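## Task

Take the yellow sponge from the low shelf and set it on the bench top so that the whole sponge lies between the bench's row of cartons and the wall. The cartons must stay where they were, neither moved nor rotated. The robot must not tip over or finish leaning. The result only counts if the sponge stays there without the robot holding it.

## Robot and tools

Robot: a Hello Robot Stretch 3 with one arm. It has a two-wheel base (0.33 m long, 0.34 m wide), a lift that slides up a mast, and a telescoping arm that sticks out to the robot's right. The arm cannot reach forward, so the base has to drive to move the gripper forward or back. Turns on the spot pivot about the point midway between the drive wheels, 0.05 m behind the front edge. The base cannot move sideways. With the arm retracted and the wrist folded, a turn sweeps a circle of radius 0.28 m. An unfolded level gripper reaches outside that circle.

Frames: the base frame sits on the floor between the drive wheels, with x forward, y left and z up. hand_pose is reported in this frame, at the point where the closed fingertips meet. With all wrist joints at zero, that frame's x points up, its y points back along the arm toward the mast, and its z points to the rear. The odometry frame is the base frame as it stood when the scene began. Headings are positive to the left, in the range -3.142 to 3.142.

execute_actions: its argument actions is a list holding one action, or an empty list to only read the state and images. An action has base, joints or both, plus an optional contact_limits. Everything in it starts at once.
- base takes one command. {"translate_m": d} is an offset in metres along the current heading, from -1 to 1, with forward positive. {"rotate_rad": d} is an offset turn in radians, from -3.2 to 3.2, with left (counter-clockwise) positive. Both count from the base position in the last reported state.
- joints is a single map from joint name to an absolute target. The names, units and ranges are: lift_m 0 to 1.1 (arm height on the mast); arm_m 0 to 0.52 (extension); wrist_yaw_rad -1.345 to 4.42 (0 is along the arm, positive swings toward the front, 3.0 folds it over the base); wrist_pitch_rad -1.57 to 0.451 (0 is level, negative tips the fingers down); wrist_roll_rad -2.911 to 2.911; gripper_m -0.089 to 0.179 (larger is wider; the real fingertip gap is 0.007 to 0.025 less, and zero below 0.007); head_pan_rad -3.953 to 1.73 (positive is left, -1.57 looks along the arm); head_tilt_rad -1.53 to 0.419 (negative is down).
- contact_limits: {"arm_m": n} with n from 1 to 100 (percent motor effort). The arm stops with contact_stop when its effort reaches n, and it holds no harder than that until the next action.
- cameras: a list of head_camera, nav_camera, wrist_camera or all. Leaving it out or giving null returns all of them, and [] returns none.
Any unknown key or out-of-range value refuses the whole call. No action runs for more than 15 s. Joints and the base left out of an action may keep pushing toward their earlier targets.

wait takes seconds (0 to 10) and returns the state and images. zoom_image takes camera and region [x0,y0,x1,y1] in pixels of that camera's most recent full image, at most 504x504. finished_scene takes scene, the number of the current scene. It ends that scene for good and reports whether the task succeeded. The item has to be resting in place without help when you call it.

Result lines: base_status and joint_status give how each motion ended. done means it reached the target; for the base this only means the wheels turned as far as asked. off_target means it stopped short and may still be pushing. contact_stop means the arm or lift hit something firmly, dropped its target and went slack until commanded again. time_out and torque_fault also drop the target. A torque fault leaves a wrist servo limp for 10 s. on_its_own describes joints this call did not command; "held at" gives a held target, not the actual position. motor_effort is percent effort with the peak in brackets. It is noisy and biased, so an effort at rest that is out of range points to a load or a push. Positive wheel effort drives forward. base_odometry counts wheel turns, so it includes slip. turned_by_wheels and turned_by_imu give the turn since the last result. base_tilt is in degrees (forward/right positive) with an offset of up to about 4.

lidar_m gives 12 distances in metres, each for a 30-degree sector from the base origin: the 1st is ahead, the 4th left, the 7th behind, the 10th right, and "-" means nothing seen. The lidar scans a plane 0.17 m above the floor, so it sees table legs but not tabletops. It misses glass and some thin legs, and the robot itself can block some sectors. wrist_depth_mm (45 to 1000) and head_depth_mm (280 to 4000; head image is sideways) each give a 7x7 grid of median depths.

Cameras: head_camera and nav_camera turn with the head pan and tilt. wrist_camera rides on the gripper. The calibration gives intrinsics and base-to-camera transforms with small errors, and the errors are larger for the wrist camera.

Gripping: to grasp, command a gripper_m smaller than the object's width. To let go, command at least 0.02 more than the value where contact happened. The reading does not show whether anything is held. Squeezing too hard triggers the stall guard, and the object can slip.

Cautions: fold or unfold the wrist (yaw 3.0) only with lift_m between 0.32 and 0.95, pitch -0.4 and roll near 0. Once folded, the lift can go down to 0.25. With yaw below -0.4, keep pitch at -0.5 or lower. The base moves fast (0.30 m/s, 1.9 rad/s) only when stowed: lift below 0.30, arm below 0.03 and yaw above 2.54. Otherwise it moves at 0.10 m/s and 0.63 rad/s. Pushing against something fixed with the gripper above about 0.45 m, or pushing again after a contact stop, can tip the robot. So can driving while gripping or hooking something fixed, or snagging furniture, especially when reversing. If the robot leans, back off the last move in small steps, pull the gripper clear and lower the lift to about 0.2. The base, wrist and head have no contact stop. Avoid drops, slams, hard pushes and knocking cartons. Objects may occasionally be nudged by outside forces. The robot holds its last command while you think, and fewer seconds of motion is better.

Each tool is called as name(argument=value, ...) on one line, values as JSON.

## Session

execute_actions(actions=[])

Scene clock: 0.00 s.
base_odometry: x=+0.000 y=+0.000 heading=+0.000 (m, m, rad; odometry frame)
turned_by_wheels: +0.000 (rad since the last result)
turned_by_imu: +0.000 (rad since the last result)
base_tilt: forward=+0.6 right=-1.6 (deg)
lidar_m: 1.93 2.06 2.01 1.29 1.32 1.73 2.12 2.31 1.00 0.93 0.95 2.45
head_depth_mm: 1976 2335 2342 2358 2347 2365 2344 / 2000 2322 2312 2339 2333 2326 2322 / 2007 2316 2291 2321 2297 2310 2115 / 2019 2274 2283 2285 2290 2276 2068 / 2034 2241 2252 2249 2251 2256 2052 / 2039 2224 2224 2241 2221 2221 1955 / 2067 2208 2203 2209 2206 2186 2041
base_status: not commanded
joint_positions: lift_m=+0.346 arm_m=+0.003 wrist_yaw_rad=+3.055 wrist_pitch_rad=-0.408 wrist_roll_rad=-0.012 gripper_m=+0.037 head_pan_rad=+0.013 head_tilt_rad=-0.018
joint_status: not commanded
motor_effort: left_wheel=+1 right_wheel=+0 lift_m=+22 arm_m=+0 wrist_yaw_rad=+1 wrist_pitch_rad=+5 wrist_roll_rad=+1 gripper_m=-1 head_pan_rad=-1 head_tilt_rad=+2 (%)
hand_pose: x=-0.0018 y=+0.0769 z=+0.3604 quat_wxyz=(+0.173, +0.694, +0.115, +0.690) (m; base frame)
wrist_depth_mm: - - - - - - - / - - - - - - - / - - - - - - - / 937 956 953 - 969 990 - / 747 753 - 779 775 785 790 / 618 623 - 634 647 647 648 / 522 522 - 536 526 547 548
pictures: head_camera (sideways: a quarter turn clockwise sets it upright), nav_camera (sideways: a quarter turn counterclockwise sets it upright), wrist_camera
Images, in order (width x height): head_camera 896x504, nav_camera 672x504, wrist_camera 644x364.

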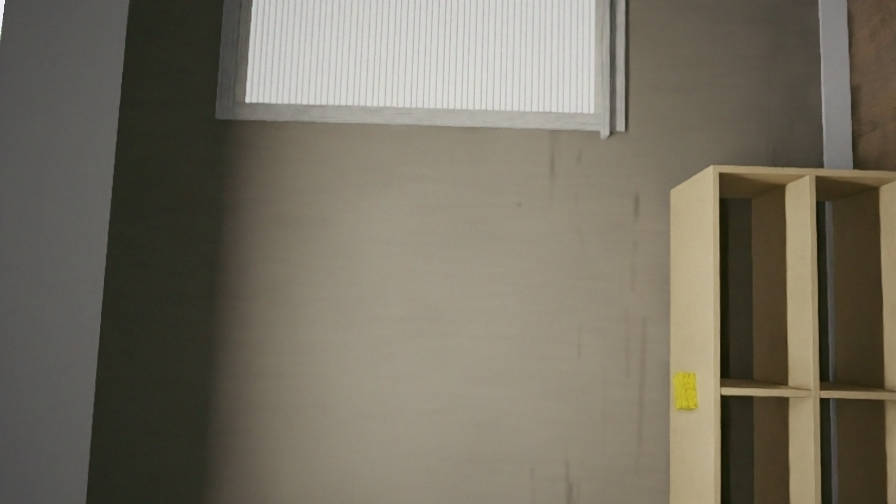

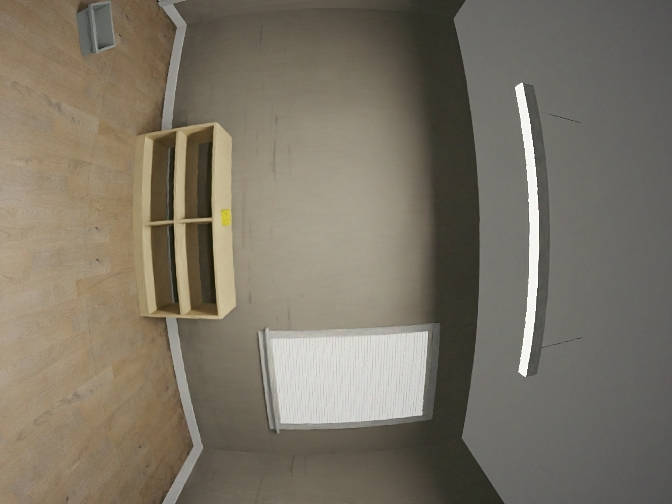

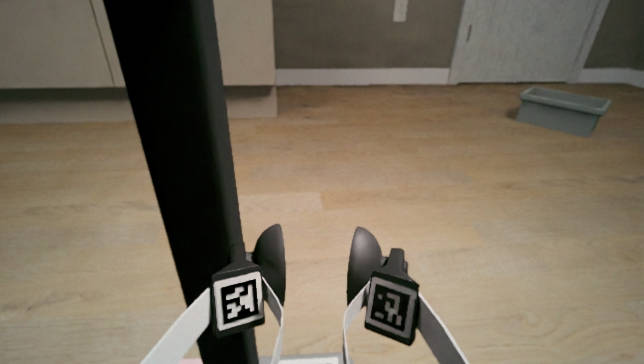

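execute_actions(actions=[{"joints":{"head_pan_rad":1.57,"head_tilt_rad":-0.3}}], cameras=["nav_camera"])

execute_actions(actions=[{"joints":{"head_pan_rad":-2.2,"head_tilt_rad":-0.3}}], cameras=["nav_camera"])

Scene clock: 11.80 s.
base_odometry: x=+0.000 y=+0.000 heading=+0.000 (m, m, rad; odometry frame)
turned_by_wheels: +0.000 (rad since the last result)
turned_by_imu: +0.000 (rad since the last result)
base_tilt: forward=+0.7 right=-1.6 (deg)
lidar_m: 1.93 2.06 2.01 1.29 1.32 1.73 2.12 2.31 0.99 0.92 0.95 2.44
head_depth_mm: 1738 1828 1925 2036 2156 2128 1656 / 1717 1810 1893 2002 2128 2116 1650 / 1710 1786 1884 1976 2083 2103 1649 / 1684 1774 1860 1950 2057 2092 1633 / 1669 1738 1833 1926 2019 1991 1622 / 1648 1727 1816 1398 1345 1427 1513 / 1631 1705 1794 1378 1330 1402 1497
base_status: not commanded
joint_positions: lift_m=+0.346 arm_m=+0.003 wrist_yaw_rad=+3.055 wrist_pitch_rad=-0.408 wrist_roll_rad=-0.012 gripper_m=+0.037 head_pan_rad=+1.563 head_tilt_rad=-0.296
joint_status: all done
motor_effort: left_wheel=+1(1) right_wheel=+0(0) lift_m=+22(22) arm_m=+0(1) wrist_yaw_rad=+1(1) wrist_pitch_rad=+5(5) wrist_roll_rad=+1(1) gripper_m=+0(1) head_pan_rad=+2(38) head_tilt_rad=-4(27) (%)
hand_pose: x=-0.0018 y=+0.0769 z=+0.3604 quat_wxyz=(+0.173, +0.694, +0.115, +0.690) (m; base frame)
wrist_depth_mm: - - - - - - - / - - - - - - - / - - - - - - - / 929 969 983 - 992 - - / 751 762 - 787 775 776 790 / 625 625 - 627 659 649 639 / 522 531 - 536 518 544 557
pictures: nav_camera (sideways: a quarter turn counterclockwise sets it upright)
camera_calibration (this result's frames):
nav_camera: T_world_to_cam=[[0.0381353, 0.238967, 0.970278, -1.21604], [0.999269, -0.0116612, -0.0364027, 0.0887769], [0.00261555, 0.970958, -0.239237, 0.270542], [0, 0, 0, 1]] pos_world=[-0.0430455, 0.0289446, 1.24786]
Images, in order (width x height): nav_camera 672x504.

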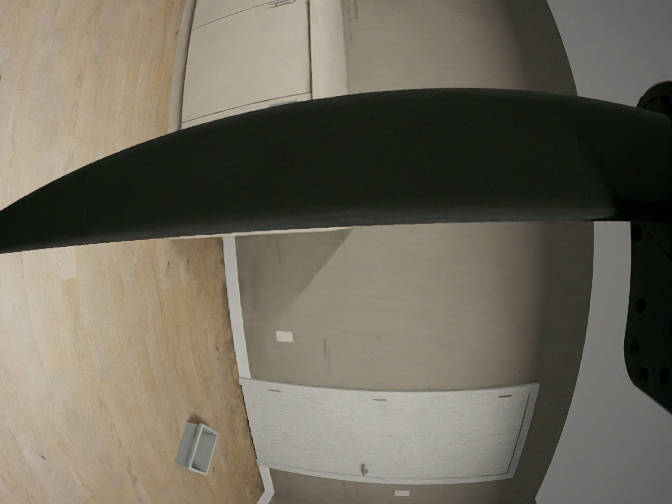

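Scene clock: 14.20 s.
base_odometry: x=+0.000 y=+0.000 heading=+0.000 (m, m, rad; odometry frame)
turned_by_wheels: +0.000 (rad since the last result)
turned_by_imu: +0.000 (rad since the last result)
base_tilt: forward=+0.6 right=-1.6 (deg)
lidar_m: 1.92 2.06 2.01 1.29 1.32 1.72 2.12 2.31 0.99 0.93 0.95 2.44
head_depth_mm: 2490 2568 2633 2753 2736 2138 1663 / 2601 2726 2855 2962 2928 2124 1648 / 2387 2516 2659 2828 2739 2013 1642 / 2185 2303 2408 1453 2607 1589 1529 / 2023 2122 2219 1413 2454 1652 1431 / 1874 1965 2013 1315 2130 1641 1316 / 1744 1831 1865 1240 1933 1695 1272
base_status: not commanded
joint_positions: lift_m=+0.346 arm_m=+0.003 wrist_yaw_rad=+3.055 wrist_pitch_rad=-0.408 wrist_roll_rad=-0.012 gripper_m=+0.037 head_pan_rad=-2.193 head_tilt_rad=-0.296
joint_status: all done
motor_effort: left_wheel=+1(1) right_wheel=+0(0) lift_m=+22(21) arm_m=+0(1) wrist_yaw_rad=+1(1) wrist_pitch_rad=+5(5) wrist_roll_rad=+1(0) gripper_m=+1(0) head_pan_rad=-5(40) head_tilt_rad=-3(4) (%)
hand_pose: x=-0.0018 y=+0.0769 z=+0.3604 quat_wxyz=(+0.173, +0.694, +0.115, +0.690) (m; base frame)
wrist_depth_mm: - - - - - - - / - - - - - - - / - - - - - - - / 944 949 971 988 - 990 - / 765 759 - 757 754 767 802 / 619 617 - 635 653 648 634 / 528 526 - 531 525 545 543
pictures: nav_camera (sideways: a quarter turn counterclockwise sets it upright)
camera_calibration (this result's frames):
nav_camera: T_world_to_cam=[[-0.168946, -0.17351, 0.970233, -1.21472], [-0.810067, 0.585207, -0.036402, 0.0998129], [-0.561471, -0.792103, -0.239423, 0.274225], [0, 0, 0, 1]] pos_world=[0.0296022, -0.0519628, 1.24785]
Images, in order (width x height): nav_camera 672x504.

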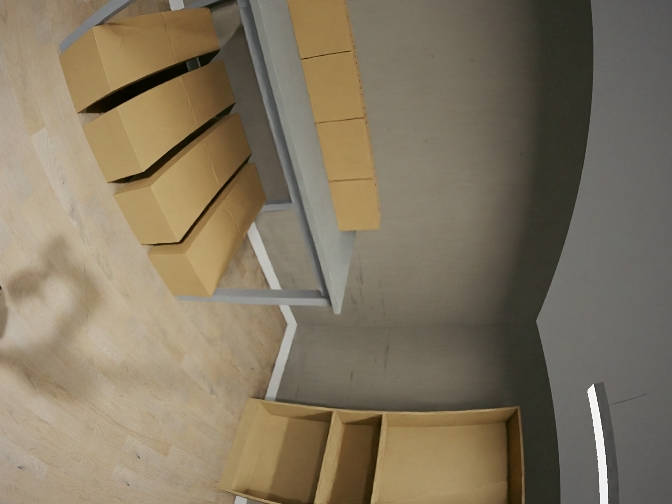

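Bench on the right. Closer look.

execute_actions(actions=[{"joints":{"head_pan_rad":-1.57,"head_tilt_rad":-0.15}}], cameras=["nav_camera","head_camera"])

Scene clock: 18.90 s.
base_odometry: x=+0.000 y=+0.000 heading=+0.000 (m, m, rad; odometry frame)
turned_by_wheels: +0.000 (rad since the last result)
turned_by_imu: +0.000 (rad since the last result)
base_tilt: forward=+0.6 right=-1.6 (deg)
lidar_m: 1.93 2.05 2.01 1.29 1.32 1.73 2.12 2.31 0.99 0.93 0.95 2.44
head_depth_mm: 1764 1816 1872 1912 1226 1920 1576 / 1746 1789 1838 1873 1208 1902 1544 / 1717 1770 1815 1849 1198 1802 1590 / 1693 1739 1792 1833 1177 1804 1520 / 1679 1726 1768 1805 1164 1776 1517 / 1659 1703 1748 1780 1147 1763 1625 / 1646 1678 1722 1761 1139 1761 1492
base_status: not commanded
joint_positions: lift_m=+0.346 arm_m=+0.003 wrist_yaw_rad=+3.055 wrist_pitch_rad=-0.408 wrist_roll_rad=-0.012 gripper_m=+0.037 head_pan_rad=-1.577 head_tilt_rad=-0.162
joint_status: all done
motor_effort: left_wheel=+0(0) right_wheel=+0(0) lift_m=+22(23) arm_m=-1(1) wrist_yaw_rad=+1(1) wrist_pitch_rad=+5(5) wrist_roll_rad=+1(0) gripper_m=+1(1) head_pan_rad=+3(35) head_tilt_rad=+7(24) (%)
hand_pose: x=-0.0018 y=+0.0769 z=+0.3604 quat_wxyz=(+0.173, +0.694, +0.115, +0.690) (m; base frame)
wrist_depth_mm: - - - - - - - / - - - - - - - / - - - - - - - / 946 978 973 - 978 - 996 / 754 738 - 782 774 787 794 / 618 627 - 629 654 641 648 / 523 529 - 536 520 540 544
pictures: head_camera (sideways: a quarter turn clockwise sets it upright), nav_camera (sideways: a quarter turn counterclockwise sets it upright)
camera_calibration (this result's frames):
head_camera: T_world_to_cam=[[-0.0138421, 0.16257, -0.9866, 1.30272], [0.997962, -0.0592195, -0.0237596, 0.0244212], [-0.0622885, -0.984918, -0.161419, 0.172113], [0, 0, 0, 1]] pos_world=[0.00438165, -0.0408206, 1.31363]
nav_camera: T_world_to_cam=[[-0.0369062, -0.107215, 0.993551, -1.24605], [-0.999318, 0.00517538, -0.036562, 0.101182], [-0.00122199, -0.994222, -0.107333, 0.0988715], [0, 0, 0, 1]] pos_world=[0.0552467, -0.0358196, 1.25233]
Images, in order (width x height): head_camera 896x504, nav_camera 672x504.

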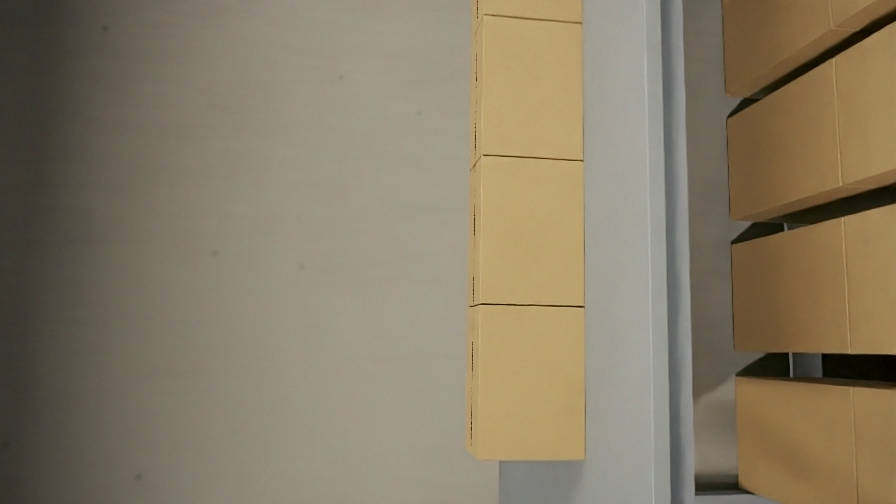

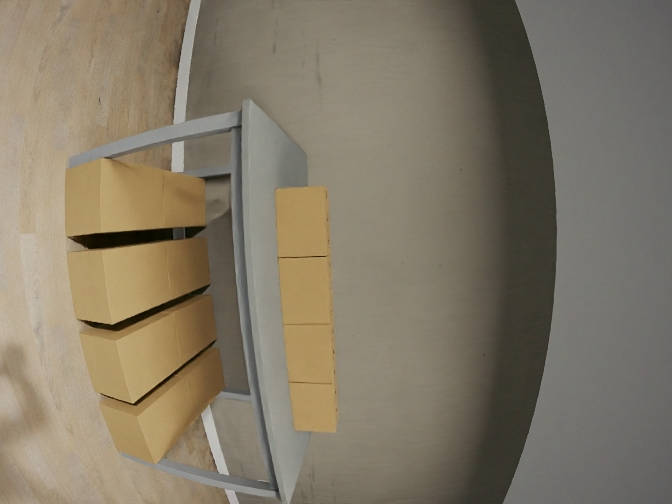

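execute_actions(actions=[{"base":{"rotate_rad":0.185},"joints":{"lift_m":0.28,"head_tilt_rad":-0.6}}], cameras=[])

execute_actions(actions=[{"base":{"translate_m":1.0}}], cameras=[])

execute_actions(actions=[{"base":{"translate_m":0.63}}], cameras=[])

execute_actions(actions=[{"base":{"rotate_rad":1.386}}], cameras=[])

execute_actions(actions=[{"joints":{"lift_m":0.75}}], cameras=[])

execute_actions(actions=[{"joints":{"wrist_yaw_rad":0.0,"gripper_m":0.17}}], cameras=["head_camera","wrist_camera"])

Scene clock: 42.43 s.
base_odometry: x=+0.000 y=+0.000 heading=+0.185 (m, m, rad; odometry frame)
turned_by_wheels: +0.185 (rad since the last result)
turned_by_imu: +0.186 (rad since the last result)
base_tilt: forward=+0.6 right=-1.6 (deg)
lidar_m: 1.93 2.39 1.93 1.29 1.40 2.12 2.13 1.18 0.93 0.93 1.02 1.98
head_depth_mm: 1554 1099 1017 1933 1510 1348 1307 / 1563 1099 1009 2006 1573 1373 1302 / 1577 1103 1045 1906 1482 1357 1299 / 1596 1117 1033 1970 1618 1419 1291 / 1603 1323 1021 1862 1454 1397 1283 / 1620 1699 1061 2156 1453 1396 1274 / 1630 1756 1031 1177 1670 1457 1269
base_status: done
joint_positions: lift_m=+0.280 arm_m=+0.003 wrist_yaw_rad=+3.055 wrist_pitch_rad=-0.410 wrist_roll_rad=-0.012 gripper_m=+0.037 head_pan_rad=-1.577 head_tilt_rad=-0.593
joint_status: all done
motor_effort: left_wheel=-3(5) right_wheel=+3(3) lift_m=+16(22) arm_m=-1(1) wrist_yaw_rad=+1(1) wrist_pitch_rad=+5(5) wrist_roll_rad=+1(0) gripper_m=+0(0) head_pan_rad=+3(3) head_tilt_rad=-5(36) (%)
hand_pose: x=-0.0018 y=+0.0768 z=+0.2948 quat_wxyz=(+0.173, +0.694, +0.115, +0.690) (m; base frame)
wrist_depth_mm: - - - - - - - / - - - - - - - / - - - - - - - / 808 819 826 828 864 854 868 / 627 642 - 660 673 668 681 / 535 532 - 548 557 551 557 / 466 - - - 455 466 470
pictures: none
No camera images: the call's "cameras" was empty. Leave "cameras" out to get every camera's image.

Scene clock: 47.50 s.
base_odometry: x=+0.983 y=+0.184 heading=+0.185 (m, m, rad; odometry frame)
turned_by_wheels: +0.000 (rad since the last result)
turned_by_imu: +0.009 (rad since the last result)
base_tilt: forward=+0.6 right=-1.5 (deg)
lidar_m: 0.93 1.11 1.77 1.75 1.64 1.93 3.11 1.33 1.22 1.97 1.66 1.10
head_depth_mm: 1674 1823 1992 2171 1909 1542 1307 / 1688 1829 2025 2209 1890 1544 1305 / 1691 1850 2043 2225 1860 1533 1294 / 1711 1871 2061 2216 1861 1522 1285 / 1714 1884 2080 2240 1846 1515 1282 / 1731 1899 2104 2245 1835 1501 1271 / 1743 1916 2125 2257 1813 1493 1268
base_status: done
joint_positions: lift_m=+0.280 arm_m=+0.003 wrist_yaw_rad=+3.055 wrist_pitch_rad=-0.410 wrist_roll_rad=-0.012 gripper_m=+0.037 head_pan_rad=-1.577 head_tilt_rad=-0.593
joint_status: not commanded
motor_effort: left_wheel=-3(8) right_wheel=+3(8) lift_m=+16(17) arm_m=+0(1) wrist_yaw_rad=+1(1) wrist_pitch_rad=+5(5) wrist_roll_rad=+0(1) gripper_m=+0(1) head_pan_rad=+3(3) head_tilt_rad=-5(3) (%)
hand_pose: x=-0.0018 y=+0.0767 z=+0.2948 quat_wxyz=(+0.173, +0.694, +0.115, +0.690) (m; base frame)
wrist_depth_mm: - - - - - - - / - - - - - - - / - - - - - - - / 822 822 852 842 857 872 868 / 640 647 - 668 659 674 673 / 525 524 - 537 560 541 556 / 465 - - - 456 471 474
pictures: none
No camera images: the call's "cameras" was empty. Leave "cameras" out to get every camera's image.

Scene clock: 51.30 s.
base_odometry: x=+1.602 y=+0.299 heading=+0.184 (m, m, rad; odometry frame)
turned_by_wheels: +0.000 (rad since the last result)
turned_by_imu: +0.006 (rad since the last result)
base_tilt: forward=+0.6 right=-1.6 (deg)
lidar_m: 0.63 0.63 0.60 1.67 1.84 1.95 3.74 1.67 2.08 1.79 0.74 0.32
head_depth_mm: 1731 1888 2080 2260 1895 1551 1311 / 1748 1909 2121 2274 1888 1544 1302 / 1770 1935 2123 2307 1871 1534 1297 / 1772 1950 2161 2289 1854 1524 1291 / 1792 1979 2174 2319 1844 1509 1279 / 1811 1987 2196 2284 1832 1501 1272 / 1680 1741 1843 1924 1777 1025 1123
base_status: done
joint_positions: lift_m=+0.280 arm_m=+0.003 wrist_yaw_rad=+3.055 wrist_pitch_rad=-0.410 wrist_roll_rad=-0.012 gripper_m=+0.037 head_pan_rad=-1.577 head_tilt_rad=-0.593
joint_status: not commanded
motor_effort: left_wheel=-3(8) right_wheel=+3(8) lift_m=+17(17) arm_m=+0(0) wrist_yaw_rad=+1(1) wrist_pitch_rad=+5(5) wrist_roll_rad=+1(1) gripper_m=+2(0) head_pan_rad=+3(3) head_tilt_rad=-4(5) (%)
hand_pose: x=-0.0018 y=+0.0767 z=+0.2948 quat_wxyz=(+0.173, +0.694, +0.115, +0.690) (m; base frame)
wrist_depth_mm: - - - - - - 480 / - - - - - - 487 / - - - - - - 548 / 842 851 851 855 832 644 604 / 639 658 - 674 662 621 550 / 537 535 - 542 551 527 449 / 461 - - - 450 470 410
pictures: none
No camera images: the call's "cameras" was empty. Leave "cameras" out to get every camera's image.

Scene clock: 53.40 s.
base_odometry: x=+1.602 y=+0.299 heading=+1.570 (m, m, rad; odometry frame)
turned_by_wheels: +1.386 (rad since the last result)
turned_by_imu: +1.389 (rad since the last result)
base_tilt: forward=+0.6 right=-1.6 (deg)
lidar_m: 1.67 1.72 1.95 3.72 1.70 1.68 2.05 0.74 0.73 0.32 0.71 0.60
head_depth_mm: 590 649 720 808 918 820 692 / 585 644 713 798 908 816 688 / 582 639 707 790 898 812 685 / 578 634 701 781 888 807 682 / 573 628 694 775 878 800 677 / 569 623 687 767 869 794 675 / 563 617 681 760 859 790 672
base_status: done
joint_positions: lift_m=+0.280 arm_m=+0.003 wrist_yaw_rad=+3.055 wrist_pitch_rad=-0.410 wrist_roll_rad=-0.012 gripper_m=+0.037 head_pan_rad=-1.577 head_tilt_rad=-0.593
joint_status: not commanded
motor_effort: left_wheel=-2(11) right_wheel=+1(7) lift_m=+17(17) arm_m=+0(0) wrist_yaw_rad=+1(1) wrist_pitch_rad=+5(5) wrist_roll_rad=+1(1) gripper_m=+0(1) head_pan_rad=+2(3) head_tilt_rad=-4(5) (%)
hand_pose: x=-0.0018 y=+0.0767 z=+0.2948 quat_wxyz=(+0.173, +0.694, +0.115, +0.690) (m; base frame)
wrist_depth_mm: - - - - - - - / - - - - - - - / - - - - - - - / 821 812 844 864 833 880 876 / 640 653 - 649 674 683 684 / 534 531 - 546 561 556 554 / 462 - - - 452 472 463
pictures: none
No camera images: the call's "cameras" was empty. Leave "cameras" out to get every camera's image.

Scene clock: 58.50 s.
base_odometry: x=+1.602 y=+0.299 heading=+1.570 (m, m, rad; odometry frame)
turned_by_wheels: +0.000 (rad since the last result)
turned_by_imu: +0.000 (rad since the last result)
base_tilt: forward=+0.6 right=-1.6 (deg)
lidar_m: 1.67 1.72 1.95 3.73 1.70 1.67 2.06 0.74 0.73 0.32 0.71 0.59
head_depth_mm: 590 650 720 807 915 821 693 / 587 643 714 798 910 816 690 / 582 639 707 791 900 810 686 / 577 634 699 783 887 805 681 / 573 628 694 776 878 801 676 / 568 622 688 768 866 795 674 / 564 618 682 759 858 789 670
base_status: not commanded
joint_positions: lift_m=+0.750 arm_m=+0.003 wrist_yaw_rad=+3.055 wrist_pitch_rad=-0.410 wrist_roll_rad=-0.012 gripper_m=+0.037 head_pan_rad=-1.577 head_tilt_rad=-0.593
joint_status: all done
motor_effort: left_wheel=-3(3) right_wheel=+2(3) lift_m=+26(26) arm_m=+0(1) wrist_yaw_rad=+1(1) wrist_pitch_rad=+5(5) wrist_roll_rad=+1(1) gripper_m=+1(0) head_pan_rad=+3(2) head_tilt_rad=-4(5) (%)
hand_pose: x=-0.0018 y=+0.0767 z=+0.7642 quat_wxyz=(+0.173, +0.694, +0.115, +0.690) (m; base frame)
wrist_depth_mm: - - - - - - - / - - - - - - - / - - - - - - - / - - - - - - - / - - - - - - - / - - - - - - - / 960 975 961 978 994 - 998
pictures: none
No camera images: the call's "cameras" was empty. Leave "cameras" out to get every camera's image.

Scene clock: 61.03 s.
base_odometry: x=+1.602 y=+0.299 heading=+1.570 (m, m, rad; odometry frame)
turned_by_wheels: +0.000 (rad since the last result)
turned_by_imu: +0.000 (rad since the last result)
base_tilt: forward=+0.6 right=-1.6 (deg)
lidar_m: 1.67 1.72 1.95 3.72 1.70 1.67 2.05 0.74 0.73 0.32 0.71 0.59
head_depth_mm: 591 649 720 806 915 822 693 / 587 643 714 798 908 816 689 / 582 637 708 791 900 811 671 / 578 633 701 784 887 806 690 / 574 628 695 774 875 800 686 / 569 623 687 768 867 796 661 / 563 618 682 760 858 789 669
base_status: not commanded
joint_positions: lift_m=+0.750 arm_m=+0.003 wrist_yaw_rad=+0.003 wrist_pitch_rad=-0.410 wrist_roll_rad=-0.012 gripper_m=+0.170 head_pan_rad=-1.577 head_tilt_rad=-0.593
joint_status: all done
motor_effort: left_wheel=-3(3) right_wheel=+3(3) lift_m=+26(26) arm_m=-1(1) wrist_yaw_rad=-2(3) wrist_pitch_rad=+5(5) wrist_roll_rad=+1(1) gripper_m=+1(88) head_pan_rad=+3(2) head_tilt_rad=-4(5) (%)
hand_pose: x=-0.0208 y=-0.3733 z=+0.7642 quat_wxyz=(+0.697, +0.146, -0.688, -0.142) (m; base frame)
wrist_depth_mm: 401 403 401 408 407 417 421 / 436 433 441 436 440 447 446 / 472 471 466 483 482 482 490 / 505 499 509 516 512 524 525 / 430 429 430 439 435 449 449 / 362 355 356 302 348 364 367 / - 300 302 288 298 302 320
pictures: head_camera (sideways: a quarter turn clockwise sets it upright), wrist_camera
camera_calibration (this result's frames):
head_camera: T_world_to_cam=[[-0.0115827, 0.560013, -0.828403, 1.09624], [0.998081, -0.0439224, -0.0436473, 0.0502928], [-0.0608284, -0.827319, -0.558429, 0.688762], [0, 0, 0, 1]] pos_world=[0.00439739, -0.0418724, 1.29495]
wrist_camera: T_world_to_cam=[[-0.998886, -0.0272536, 0.0385137, -0.0642854], [-0.046942, 0.491976, -0.869342, 0.89222], [0.00474492, -0.870182, -0.492707, 0.208515], [0, 0, 0, 1]] pos_world=[-0.0233206, -0.259256, 0.880857]
Images, in order (width x height): head_camera 896x504, wrist_camera 644x364.

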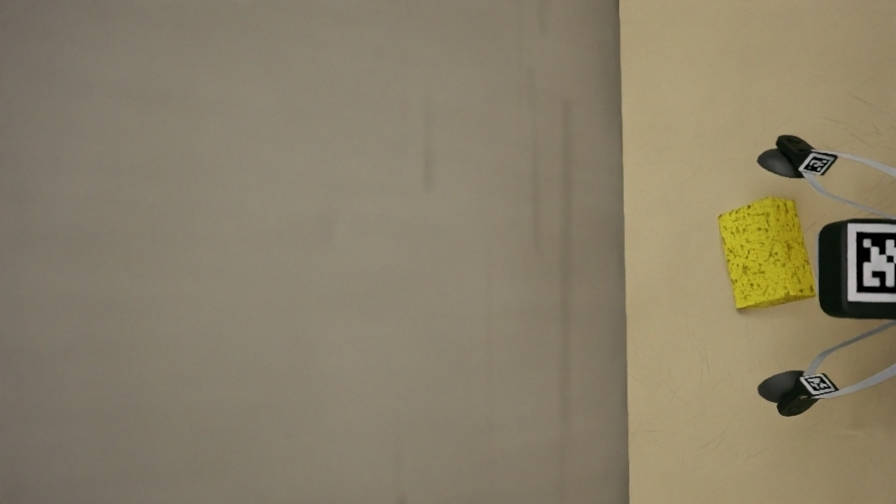

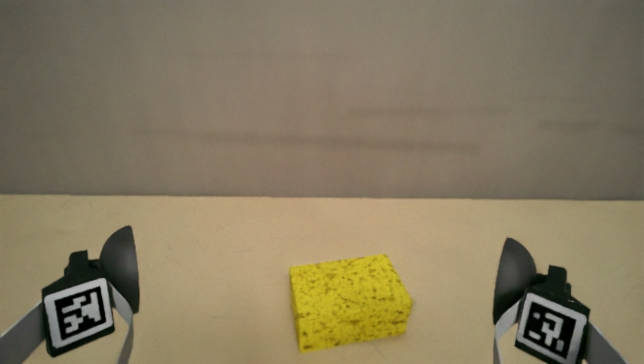

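execute_actions(actions=[{"base":{"translate_m":-0.034},"joints":{"arm_m":0.095}}], cameras=[])

execute_actions(actions=[{"joints":{"lift_m":0.612}}], cameras=["head_camera","wrist_camera"])

Scene clock: 70.30 s.
base_odometry: x=+1.602 y=+0.265 heading=+1.570 (m, m, rad; odometry frame)
turned_by_wheels: +0.000 (rad since the last result)
turned_by_imu: +0.000 (rad since the last result)
base_tilt: forward=+0.5 right=-1.6 (deg)
lidar_m: 1.71 1.75 1.97 3.73 1.67 1.66 2.02 0.71 0.73 0.31 0.71 0.62
head_depth_mm: 592 650 721 810 917 822 708 / 588 645 715 799 909 827 - / 582 640 708 794 898 844 - / 579 635 702 785 889 849 - / 574 630 695 778 880 820 662 / 569 625 689 770 869 784 674 / 565 619 682 761 860 790 670
base_status: done
joint_positions: lift_m=+0.750 arm_m=+0.095 wrist_yaw_rad=+0.002 wrist_pitch_rad=-0.410 wrist_roll_rad=-0.012 gripper_m=+0.170 head_pan_rad=-1.577 head_tilt_rad=-0.593
joint_status: all done
motor_effort: left_wheel=-3(7) right_wheel=+3(2) lift_m=+26(26) arm_m=+3(3) wrist_yaw_rad=+0(2) wrist_pitch_rad=+5(5) wrist_roll_rad=+1(1) gripper_m=-1(1) head_pan_rad=+2(3) head_tilt_rad=-3(4) (%)
hand_pose: x=-0.0210 y=-0.4651 z=+0.7642 quat_wxyz=(+0.697, +0.146, -0.688, -0.143) (m; base frame)
wrist_depth_mm: 317 321 320 324 329 327 329 / 341 351 347 350 357 353 355 / 377 381 379 380 384 385 392 / 403 409 412 417 417 421 422 / 423 437 432 445 447 447 455 / 363 351 354 362 361 366 370 / - 301 303 302 306 301 319
pictures: none
No camera images: the call's "cameras" was empty. Leave "cameras" out to get every camera's image.

Scene clock: 72.40 s.
base_odometry: x=+1.602 y=+0.265 heading=+1.570 (m, m, rad; odometry frame)
turned_by_wheels: +0.000 (rad since the last result)
turned_by_imu: +0.000 (rad since the last result)
base_tilt: forward=+0.6 right=-1.6 (deg)
lidar_m: 1.71 1.75 1.97 3.72 1.67 1.65 2.02 0.71 0.73 0.31 0.71 0.62
head_depth_mm: 592 650 721 809 916 821 693 / 587 645 716 801 908 818 691 / 582 638 710 791 899 811 686 / 579 635 702 784 889 806 691 / 574 629 694 777 878 799 677 / 570 623 689 768 869 796 663 / 564 620 682 763 859 790 670
base_status: not commanded
joint_positions: lift_m=+0.612 arm_m=+0.095 wrist_yaw_rad=+0.002 wrist_pitch_rad=-0.410 wrist_roll_rad=-0.012 gripper_m=+0.170 head_pan_rad=-1.577 head_tilt_rad=-0.593
joint_status: all done
motor_effort: left_wheel=-3(2) right_wheel=+2(4) lift_m=+17(25) arm_m=+3(3) wrist_yaw_rad=-1(1) wrist_pitch_rad=+5(5) wrist_roll_rad=+1(1) gripper_m=+0(0) head_pan_rad=+3(3) head_tilt_rad=-3(5) (%)
hand_pose: x=-0.0210 y=-0.4651 z=+0.6268 quat_wxyz=(+0.697, +0.146, -0.688, -0.143) (m; base frame)
wrist_depth_mm: 317 320 323 324 327 328 333 / 346 348 345 348 351 356 355 / 359 363 364 371 368 373 380 / 268 270 273 276 280 284 286 / 212 213 146 146 162 222 224 / - 177 125 133 149 181 183 / - 149 138 146 153 151 160
pictures: head_camera (sideways: a quarter turn clockwise sets it upright), wrist_camera
camera_calibration (this result's frames):
head_camera: T_world_to_cam=[[-0.0115826, 0.560012, -0.828403, 1.09624], [0.998081, -0.0439225, -0.0436473, 0.0502928], [-0.0608285, -0.827319, -0.558429, 0.688762], [0, 0, 0, 1]] pos_world=[0.00439738, -0.0418724, 1.29495]
wrist_camera: T_world_to_cam=[[-0.998915, -0.0261975, 0.0385137, -0.0612403], [-0.0464218, 0.492025, -0.869342, 0.817898], [0.00382484, -0.870187, -0.492707, 0.0608821], [0, 0, 0, 1]] pos_world=[-0.0234384, -0.351052, 0.743389]
Images, in order (width x height): head_camera 896x504, wrist_camera 644x364.

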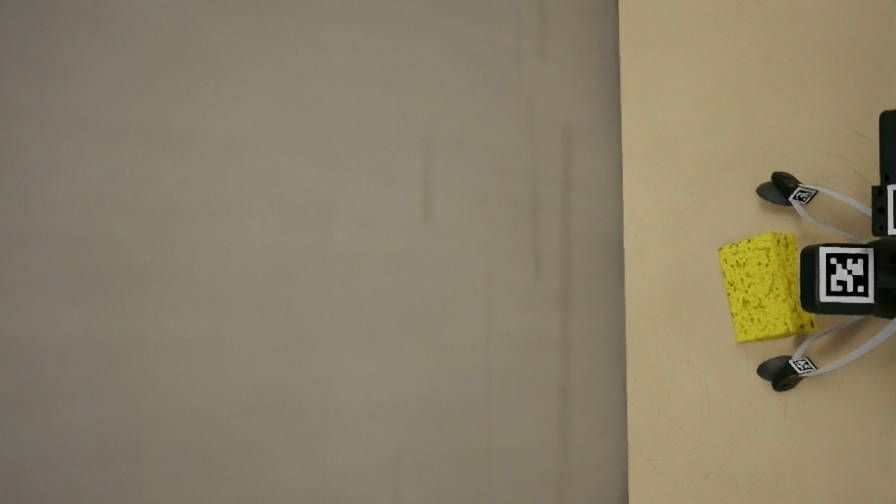

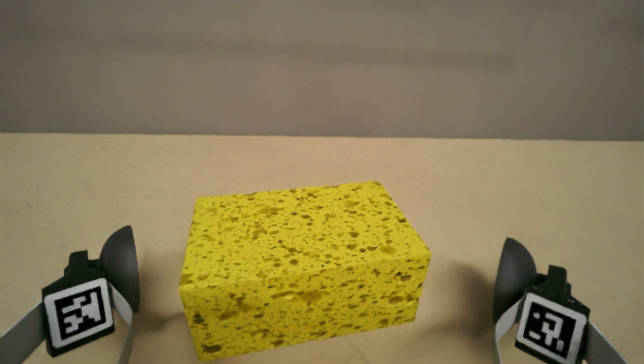

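execute_actions(actions=[{"joints":{"gripper_m":0.05}}], cameras=[])

execute_actions(actions=[{"joints":{"lift_m":0.7}}], cameras=[])

execute_actions(actions=[{"joints":{"arm_m":0.0}}], cameras=["wrist_camera"])

Scene clock: 80.27 s.
base_odometry: x=+1.602 y=+0.265 heading=+1.570 (m, m, rad; odometry frame)
turned_by_wheels: +0.000 (rad since the last result)
turned_by_imu: +0.000 (rad since the last result)
base_tilt: forward=+0.7 right=-1.7 (deg)
lidar_m: 1.71 1.76 1.97 3.74 1.66 1.65 2.02 0.71 0.73 0.31 0.71 0.63
head_depth_mm: 592 650 722 809 915 820 694 / 587 645 715 801 908 817 690 / 584 639 709 792 899 811 687 / 578 635 702 784 888 807 685 / 574 630 695 777 881 799 676 / 571 624 689 770 868 797 675 / 564 619 683 762 859 790 670
base_status: not commanded
joint_positions: lift_m=+0.612 arm_m=+0.095 wrist_yaw_rad=+0.002 wrist_pitch_rad=-0.410 wrist_roll_rad=-0.012 gripper_m=+0.051 head_pan_rad=-1.577 head_tilt_rad=-0.593
joint_status: all done
motor_effort: left_wheel=-2(3) right_wheel=+3(4) lift_m=+17(16) arm_m=+3(3) wrist_yaw_rad=+0(1) wrist_pitch_rad=+5(5) wrist_roll_rad=+1(1) gripper_m=-27(100) head_pan_rad=+4(3) head_tilt_rad=-4(4) (%)
hand_pose: x=-0.0210 y=-0.4651 z=+0.6268 quat_wxyz=(+0.697, +0.146, -0.688, -0.143) (m; base frame)
wrist_depth_mm: 318 321 323 326 327 330 328 / 346 345 348 350 353 361 360 / 358 363 366 370 372 371 381 / 266 271 274 276 284 282 287 / 210 214 144 144 146 222 223 / 175 183 124 131 141 182 183 / 153 145 137 144 151 149 155
pictures: none
No camera images: the call's "cameras" was empty. Leave "cameras" out to get every camera's image.

Scene clock: 81.90 s.
base_odometry: x=+1.602 y=+0.265 heading=+1.570 (m, m, rad; odometry frame)
turned_by_wheels: +0.000 (rad since the last result)
turned_by_imu: +0.000 (rad since the last result)
base_tilt: forward=+0.6 right=-1.6 (deg)
lidar_m: 1.71 1.76 1.96 3.74 1.66 1.65 2.02 0.71 0.73 0.31 0.71 0.62
head_depth_mm: 593 651 722 810 917 820 692 / 587 645 714 800 907 815 721 / 583 640 707 794 901 812 - / 578 634 703 785 889 667 - / 574 629 695 777 879 742 676 / 570 624 688 769 869 796 674 / 565 619 684 761 861 790 670
base_status: not commanded
joint_positions: lift_m=+0.700 arm_m=+0.095 wrist_yaw_rad=+0.002 wrist_pitch_rad=-0.411 wrist_roll_rad=-0.012 gripper_m=+0.058 head_pan_rad=-1.577 head_tilt_rad=-0.593
joint_status: all done
on_its_own: gripper_m is held at +0.057, not at your +0.050, by its stall guard, which is still easing
motor_effort: left_wheel=-2(3) right_wheel=+3(3) lift_m=+27(28) arm_m=+3(3) wrist_yaw_rad=-1(1) wrist_pitch_rad=+5(6) wrist_roll_rad=+1(0) gripper_m=-25(29) head_pan_rad=+2(2) head_tilt_rad=-4(5) (%)
hand_pose: x=-0.0210 y=-0.4650 z=+0.7141 quat_wxyz=(+0.697, +0.146, -0.688, -0.143) (m; base frame)
wrist_depth_mm: 318 318 322 326 329 327 332 / 342 345 350 347 355 356 355 / 368 375 376 380 381 383 392 / 398 398 403 397 411 423 426 / 345 355 143 145 147 361 367 / 286 299 124 131 142 299 300 / 249 238 138 147 243 243 253
pictures: none
No camera images: the call's "cameras" was empty. Leave "cameras" out to get every camera's image.

Scene clock: 83.80 s.
base_odometry: x=+1.602 y=+0.265 heading=+1.570 (m, m, rad; odometry frame)
turned_by_wheels: +0.000 (rad since the last result)
turned_by_imu: +0.000 (rad since the last result)
base_tilt: forward=+0.6 right=-1.6 (deg)
lidar_m: 1.71 1.75 1.96 3.72 1.67 1.65 2.02 0.71 0.73 0.31 0.71 0.62
head_depth_mm: 592 650 721 809 916 821 691 / 587 645 714 802 909 815 688 / 583 639 708 793 898 812 686 / 578 635 702 783 889 805 574 / 574 629 696 776 879 799 573 / 570 625 688 770 868 794 673 / 566 619 682 762 859 790 671
base_status: not commanded
joint_positions: lift_m=+0.700 arm_m=+0.003 wrist_yaw_rad=+0.002 wrist_pitch_rad=-0.411 wrist_roll_rad=-0.012 gripper_m=+0.068 head_pan_rad=-1.577 head_tilt_rad=-0.593
joint_status: all done
joint sent to its limit — the command would take arm_m past its lower limit, so that joint was sent only as far as its limit.
on_its_own: gripper_m is held at +0.067, not at your +0.050, by its stall guard, which is not easing now
motor_effort: left_wheel=-3(3) right_wheel=+3(3) lift_m=+26(27) arm_m=-3(2) wrist_yaw_rad=-1(1) wrist_pitch_rad=+6(6) wrist_roll_rad=+1(0) gripper_m=-19(24) head_pan_rad=+3(3) head_tilt_rad=-4(4) (%)
hand_pose: x=-0.0210 y=-0.3734 z=+0.7141 quat_wxyz=(+0.697, +0.146, -0.688, -0.143) (m; base frame)
wrist_depth_mm: 399 410 406 409 415 417 419 / 432 435 436 442 451 444 451 / 470 474 473 482 479 484 480 / 436 437 447 449 458 461 470 / 346 351 144 145 146 361 367 / 286 298 123 131 142 303 300 / 251 238 138 148 243 244 253
pictures: wrist_camera
camera_calibration (this result's frames):
wrist_camera: T_world_to_cam=[[-0.998916, -0.0261833, 0.0384965, -0.0621938], [-0.0464026, 0.492653, -0.868988, 0.848682], [0.0037876, -0.869832, -0.493334, 0.184218], [0, 0, 0, 1]] pos_world=[-0.0234431, -0.259495, 0.83077]
Images, in order (width x height): wrist_camera 644x364.

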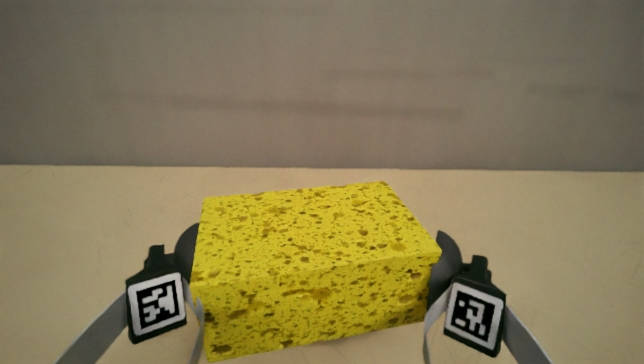

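execute_actions(actions=[{"base":{"rotate_rad":2.72},"joints":{"lift_m":0.92,"head_pan_rad":-1.0,"head_tilt_rad":-0.3}}], cameras=[])

execute_actions(actions=[{"base":{"translate_m":1.0}}], cameras=[])

execute_actions(actions=[{"base":{"translate_m":0.5}}], cameras=["nav_camera","head_camera"])

Scene clock: 98.30 s.
base_odometry: x=+1.602 y=+0.265 heading=-1.993 (m, m, rad; odometry frame)
turned_by_wheels: +2.720 (rad since the last result)
turned_by_imu: +2.730 (rad since the last result)
base_tilt: forward=+0.6 right=-1.6 (deg)
lidar_m: 1.92 2.02 0.71 0.71 0.31 0.71 0.63 1.71 1.84 1.98 3.71 1.65
head_depth_mm: 3508 3705 3879 - 2904 2098 1629 / 3554 3704 3913 - 2886 2070 1623 / 3578 3725 3922 - 2855 2066 1617 / 3531 3753 3923 - 2821 2049 1608 / 3583 3746 3888 - 2797 2040 1597 / 3605 3726 - - 2783 2025 1592 / 3652 3827 - - 2751 1995 1587
base_status: done
joint_positions: lift_m=+0.920 arm_m=+0.003 wrist_yaw_rad=+0.002 wrist_pitch_rad=-0.411 wrist_roll_rad=-0.012 gripper_m=+0.068 head_pan_rad=-1.007 head_tilt_rad=-0.310
joint_status: all done
on_its_own: gripper_m is held at +0.067, not at your +0.050, by its stall guard, which is not easing now
motor_effort: left_wheel=-4(7) right_wheel=+3(7) lift_m=+26(28) arm_m=-3(4) wrist_yaw_rad=-1(1) wrist_pitch_rad=+6(6) wrist_roll_rad=+1(1) gripper_m=-21(21) head_pan_rad=+2(35) head_tilt_rad=+6(32) (%)
hand_pose: x=-0.0211 y=-0.3734 z=+0.9340 quat_wxyz=(+0.697, +0.146, -0.688, -0.143) (m; base frame)
wrist_depth_mm: - - - - - - - / - - - - - - - / - - - - - - - / - - - - - - - / - - 144 146 147 - - / - - 124 131 142 - - / - - 137 148 - - -
pictures: none
No camera images: the call's "cameras" was empty. Leave "cameras" out to get every camera's image.

Scene clock: 109.27 s.
base_odometry: x=+1.192 y=-0.647 heading=-1.994 (m, m, rad; odometry frame)
turned_by_wheels: +0.000 (rad since the last result)
turned_by_imu: +0.009 (rad since the last result)
base_tilt: forward=+0.6 right=-1.6 (deg)
lidar_m: 1.14 1.12 1.19 1.15 0.77 0.78 1.63 2.60 2.35 3.12 0.80 0.88
head_depth_mm: 3127 3262 3453 3635 2940 2086 1630 / 3163 3279 3420 3590 2880 2072 1623 / 3168 3302 3418 3613 2870 2061 1618 / 3192 3376 3522 3600 2839 2057 1612 / 3218 3403 3528 1627 2222 1762 1500 / 3260 3411 1955 1330 917 912 956 / 2794 2873 2661 1164 873 1532 1217
base_status: done
joint_positions: lift_m=+0.920 arm_m=+0.003 wrist_yaw_rad=+0.002 wrist_pitch_rad=-0.411 wrist_roll_rad=-0.012 gripper_m=+0.068 head_pan_rad=-1.007 head_tilt_rad=-0.310
joint_status: not commanded
on_its_own: gripper_m is held at +0.067, not at your +0.050, by its stall guard, which is not easing now
motor_effort: left_wheel=-3(5) right_wheel=+3(5) lift_m=+27(27) arm_m=-3(3) wrist_yaw_rad=-1(1) wrist_pitch_rad=+6(6) wrist_roll_rad=+1(1) gripper_m=-21(22) head_pan_rad=+3(2) head_tilt_rad=+5(6) (%)
hand_pose: x=-0.0211 y=-0.3734 z=+0.9340 quat_wxyz=(+0.697, +0.146, -0.688, -0.143) (m; base frame)
wrist_depth_mm: - - - - - - - / - - - - - - - / - - - - - - - / - - - - - - - / - - 144 145 147 - - / - - 123 131 143 - - / 856 - 137 148 - - -
pictures: none
No camera images: the call's "cameras" was empty. Leave "cameras" out to get every camera's image.

Scene clock: 115.23 s.
base_odometry: x=+0.987 y=-1.103 heading=-1.994 (m, m, rad; odometry frame)
turned_by_wheels: +0.000 (rad since the last result)
turned_by_imu: +0.004 (rad since the last result)
base_tilt: forward=+0.6 right=-1.5 (deg)
lidar_m: 0.68 0.67 0.71 1.04 1.35 1.18 1.61 2.88 2.66 0.59 0.62 0.66
head_depth_mm: 2930 3059 3205 3367 878 631 647 / 2952 3098 3245 1422 869 627 1289 / 3014 3140 3280 1285 862 623 1245 / 3030 3156 3271 801 810 634 1278 / 3031 3166 3334 1243 819 638 1270 / 2197 2299 2371 1326 835 635 1257 / 1640 1697 1754 1313 829 648 1252
base_status: done
joint_positions: lift_m=+0.920 arm_m=+0.003 wrist_yaw_rad=+0.002 wrist_pitch_rad=-0.411 wrist_roll_rad=-0.012 gripper_m=+0.068 head_pan_rad=-1.007 head_tilt_rad=-0.310
joint_status: not commanded
on_its_own: gripper_m is held at +0.067, not at your +0.050, by its stall guard, which is not easing now
motor_effort: left_wheel=-3(3) right_wheel=+2(4) lift_m=+27(26) arm_m=-3(3) wrist_yaw_rad=+0(1) wrist_pitch_rad=+6(6) wrist_roll_rad=+0(1) gripper_m=-21(21) head_pan_rad=+3(2) head_tilt_rad=+7(5) (%)
hand_pose: x=-0.0211 y=-0.3734 z=+0.9340 quat_wxyz=(+0.697, +0.146, -0.688, -0.143) (m; base frame)
wrist_depth_mm: 449 - - - - - - / 463 594 679 - - - - / 374 380 384 - - - - / 295 322 377 - - - - / - - 144 145 146 - - / 999 - 123 131 143 - - / 899 818 138 147 - - -
pictures: head_camera (sideways: a quarter turn clockwise sets it upright), nav_camera (sideways: a quarter turn counterclockwise sets it upright)
camera_calibration (this result's frames):
head_camera: T_world_to_cam=[[-0.176182, 0.250769, -0.95188, 1.25833], [0.869822, 0.492373, -0.0312804, 0.0349888], [0.460836, -0.833477, -0.304872, 0.355636], [0, 0, 0, 1]] pos_world=[0.0273704, -0.0363619, 1.30729]
nav_camera: T_world_to_cam=[[0.104449, -0.232946, 0.966864, -1.21199], [-0.846853, -0.530583, -0.0363487, 0.0999673], [0.521469, -0.814996, -0.25269, 0.284887], [0, 0, 0, 1]] pos_world=[0.0626887, 0.00289522, 1.24745]
Images, in order (width x height): head_camera 896x504, nav_camera 672x504.

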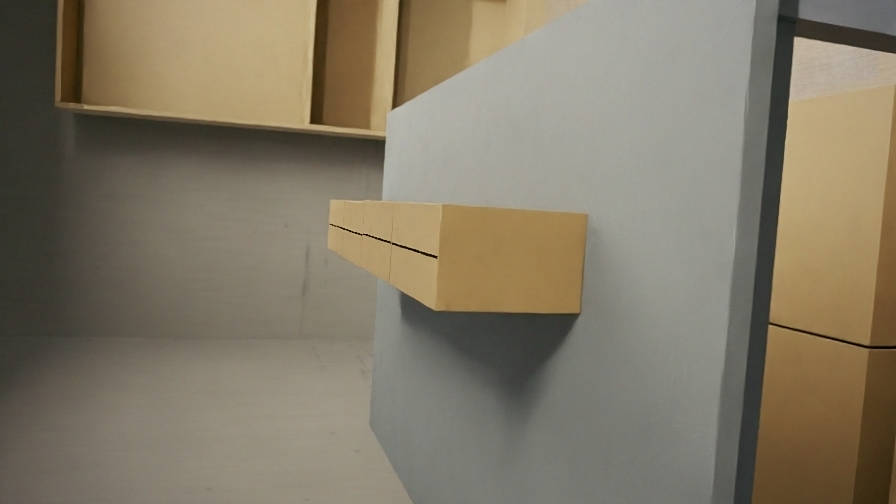

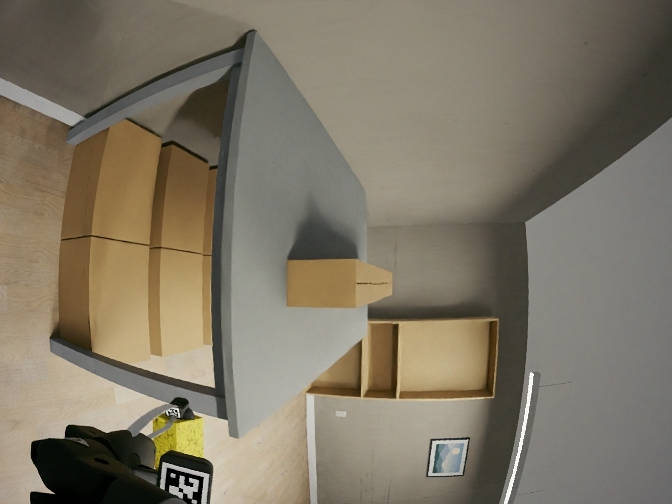

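execute_actions(actions=[{"base":{"translate_m":0.4},"joints":{"lift_m":0.98}}], cameras=[])

execute_actions(actions=[{"base":{"rotate_rad":0.40},"joints":{"head_pan_rad":-1.57,"head_tilt_rad":-0.5}}], cameras=["nav_camera","head_camera"])

Scene clock: 125.90 s.
base_odometry: x=+0.822 y=-1.468 heading=-1.994 (m, m, rad; odometry frame)
turned_by_wheels: +0.000 (rad since the last result)
turned_by_imu: +0.004 (rad since the last result)
base_tilt: forward=+0.6 right=-1.5 (deg)
lidar_m: 0.31 0.30 0.33 0.48 1.52 1.54 2.01 2.95 0.58 0.45 0.45 0.40
head_depth_mm: 2798 2919 3020 1050 858 632 507 / 2842 2951 3093 1405 870 628 490 / 2835 3008 3154 1394 862 623 487 / 2799 2947 3164 1370 852 618 485 / 1485 1587 1682 1351 843 616 482 / 983 1025 1071 1097 837 608 478 / 736 761 786 811 787 604 476
base_status: done
joint_positions: lift_m=+0.980 arm_m=+0.003 wrist_yaw_rad=+0.002 wrist_pitch_rad=-0.411 wrist_roll_rad=-0.012 gripper_m=+0.068 head_pan_rad=-1.007 head_tilt_rad=-0.310
joint_status: all done
on_its_own: gripper_m is held at +0.067, not at your +0.050, by its stall guard, which is not easing now
motor_effort: left_wheel=-3(5) right_wheel=+2(7) lift_m=+26(26) arm_m=-3(4) wrist_yaw_rad=-1(1) wrist_pitch_rad=+6(6) wrist_roll_rad=+1(1) gripper_m=-21(20) head_pan_rad=+2(3) head_tilt_rad=+7(5) (%)
hand_pose: x=-0.0211 y=-0.3734 z=+0.9940 quat_wxyz=(+0.697, +0.146, -0.688, -0.143) (m; base frame)
wrist_depth_mm: - - 608 422 - - - / 847 832 688 447 - - - / 538 538 525 479 553 - - / 388 395 401 407 411 413 422 / 309 311 143 145 146 336 - / 257 265 124 131 143 497 - / 222 212 137 148 900 636 -
pictures: none
No camera images: the call's "cameras" was empty. Leave "cameras" out to get every camera's image.

Scene clock: 127.53 s.
base_odometry: x=+0.822 y=-1.468 heading=-1.594 (m, m, rad; odometry frame)
turned_by_wheels: +0.400 (rad since the last result)
turned_by_imu: +0.401 (rad since the last result)
base_tilt: forward=+0.5 right=-1.5 (deg)
lidar_m: 0.30 0.31 0.42 1.06 1.55 1.54 3.39 0.65 0.47 0.45 0.45 0.32
head_depth_mm: 2807 3031 731 681 700 - - / 2771 2971 866 800 656 - - / 2817 2971 1207 850 677 - - / 2806 3024 1304 841 672 - - / 2788 3029 1278 830 639 469 1059 / 2312 2363 1256 825 612 484 1135 / 1304 1326 1155 813 605 482 1127
base_status: done
joint_positions: lift_m=+0.980 arm_m=+0.003 wrist_yaw_rad=+0.002 wrist_pitch_rad=-0.411 wrist_roll_rad=-0.012 gripper_m=+0.068 head_pan_rad=-1.563 head_tilt_rad=-0.494
joint_status: all done
on_its_own: gripper_m is held at +0.067, not at your +0.050, by its stall guard, which is not easing now
motor_effort: left_wheel=-3(7) right_wheel=+3(6) lift_m=+26(27) arm_m=-3(3) wrist_yaw_rad=-1(2) wrist_pitch_rad=+5(6) wrist_roll_rad=+1(1) gripper_m=-20(20) head_pan_rad=-4(36) head_tilt_rad=-4(25) (%)
hand_pose: x=-0.0211 y=-0.3734 z=+0.9940 quat_wxyz=(+0.697, +0.146, -0.688, -0.143) (m; base frame)
wrist_depth_mm: 435 643 - - 708 419 445 / 423 636 886 880 725 383 384 / 428 536 554 557 550 415 538 / 386 398 404 408 410 417 418 / 310 312 144 145 147 322 327 / 255 265 123 131 143 272 267 / 224 213 137 148 217 220 226
pictures: head_camera (sideways: a quarter turn clockwise sets it upright), nav_camera (sideways: a quarter turn counterclockwise sets it upright)
camera_calibration (this result's frames):
head_camera: T_world_to_cam=[[-0.0186601, 0.474877, -0.879854, 1.16338], [0.998626, -0.0342422, -0.0396603, 0.0451043], [-0.0489619, -0.879386, -0.473586, 0.5783], [0, 0, 0, 1]] pos_world=[0.004981, -0.0423675, 1.29926]
nav_camera: T_world_to_cam=[[-0.0328373, -0.425524, 0.904351, -1.12954], [-0.999384, 0.00278231, -0.0349788, 0.0991057], [0.0123681, -0.904943, -0.425353, 0.512699], [0, 0, 0, 1]] pos_world=[0.0556126, -0.0169576, 1.24304]
Images, in order (width x height): head_camera 896x504, nav_camera 672x504.

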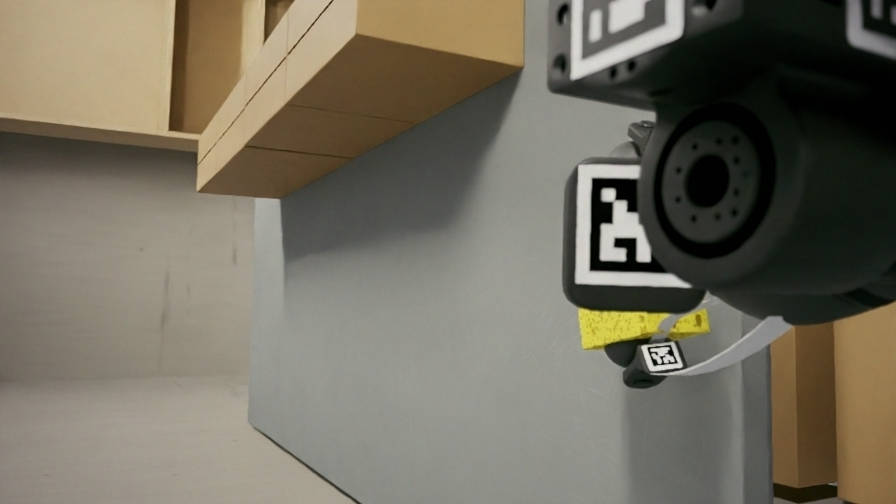

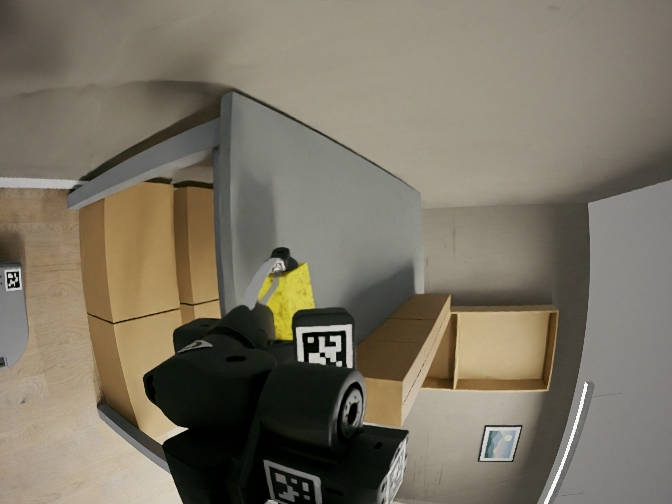

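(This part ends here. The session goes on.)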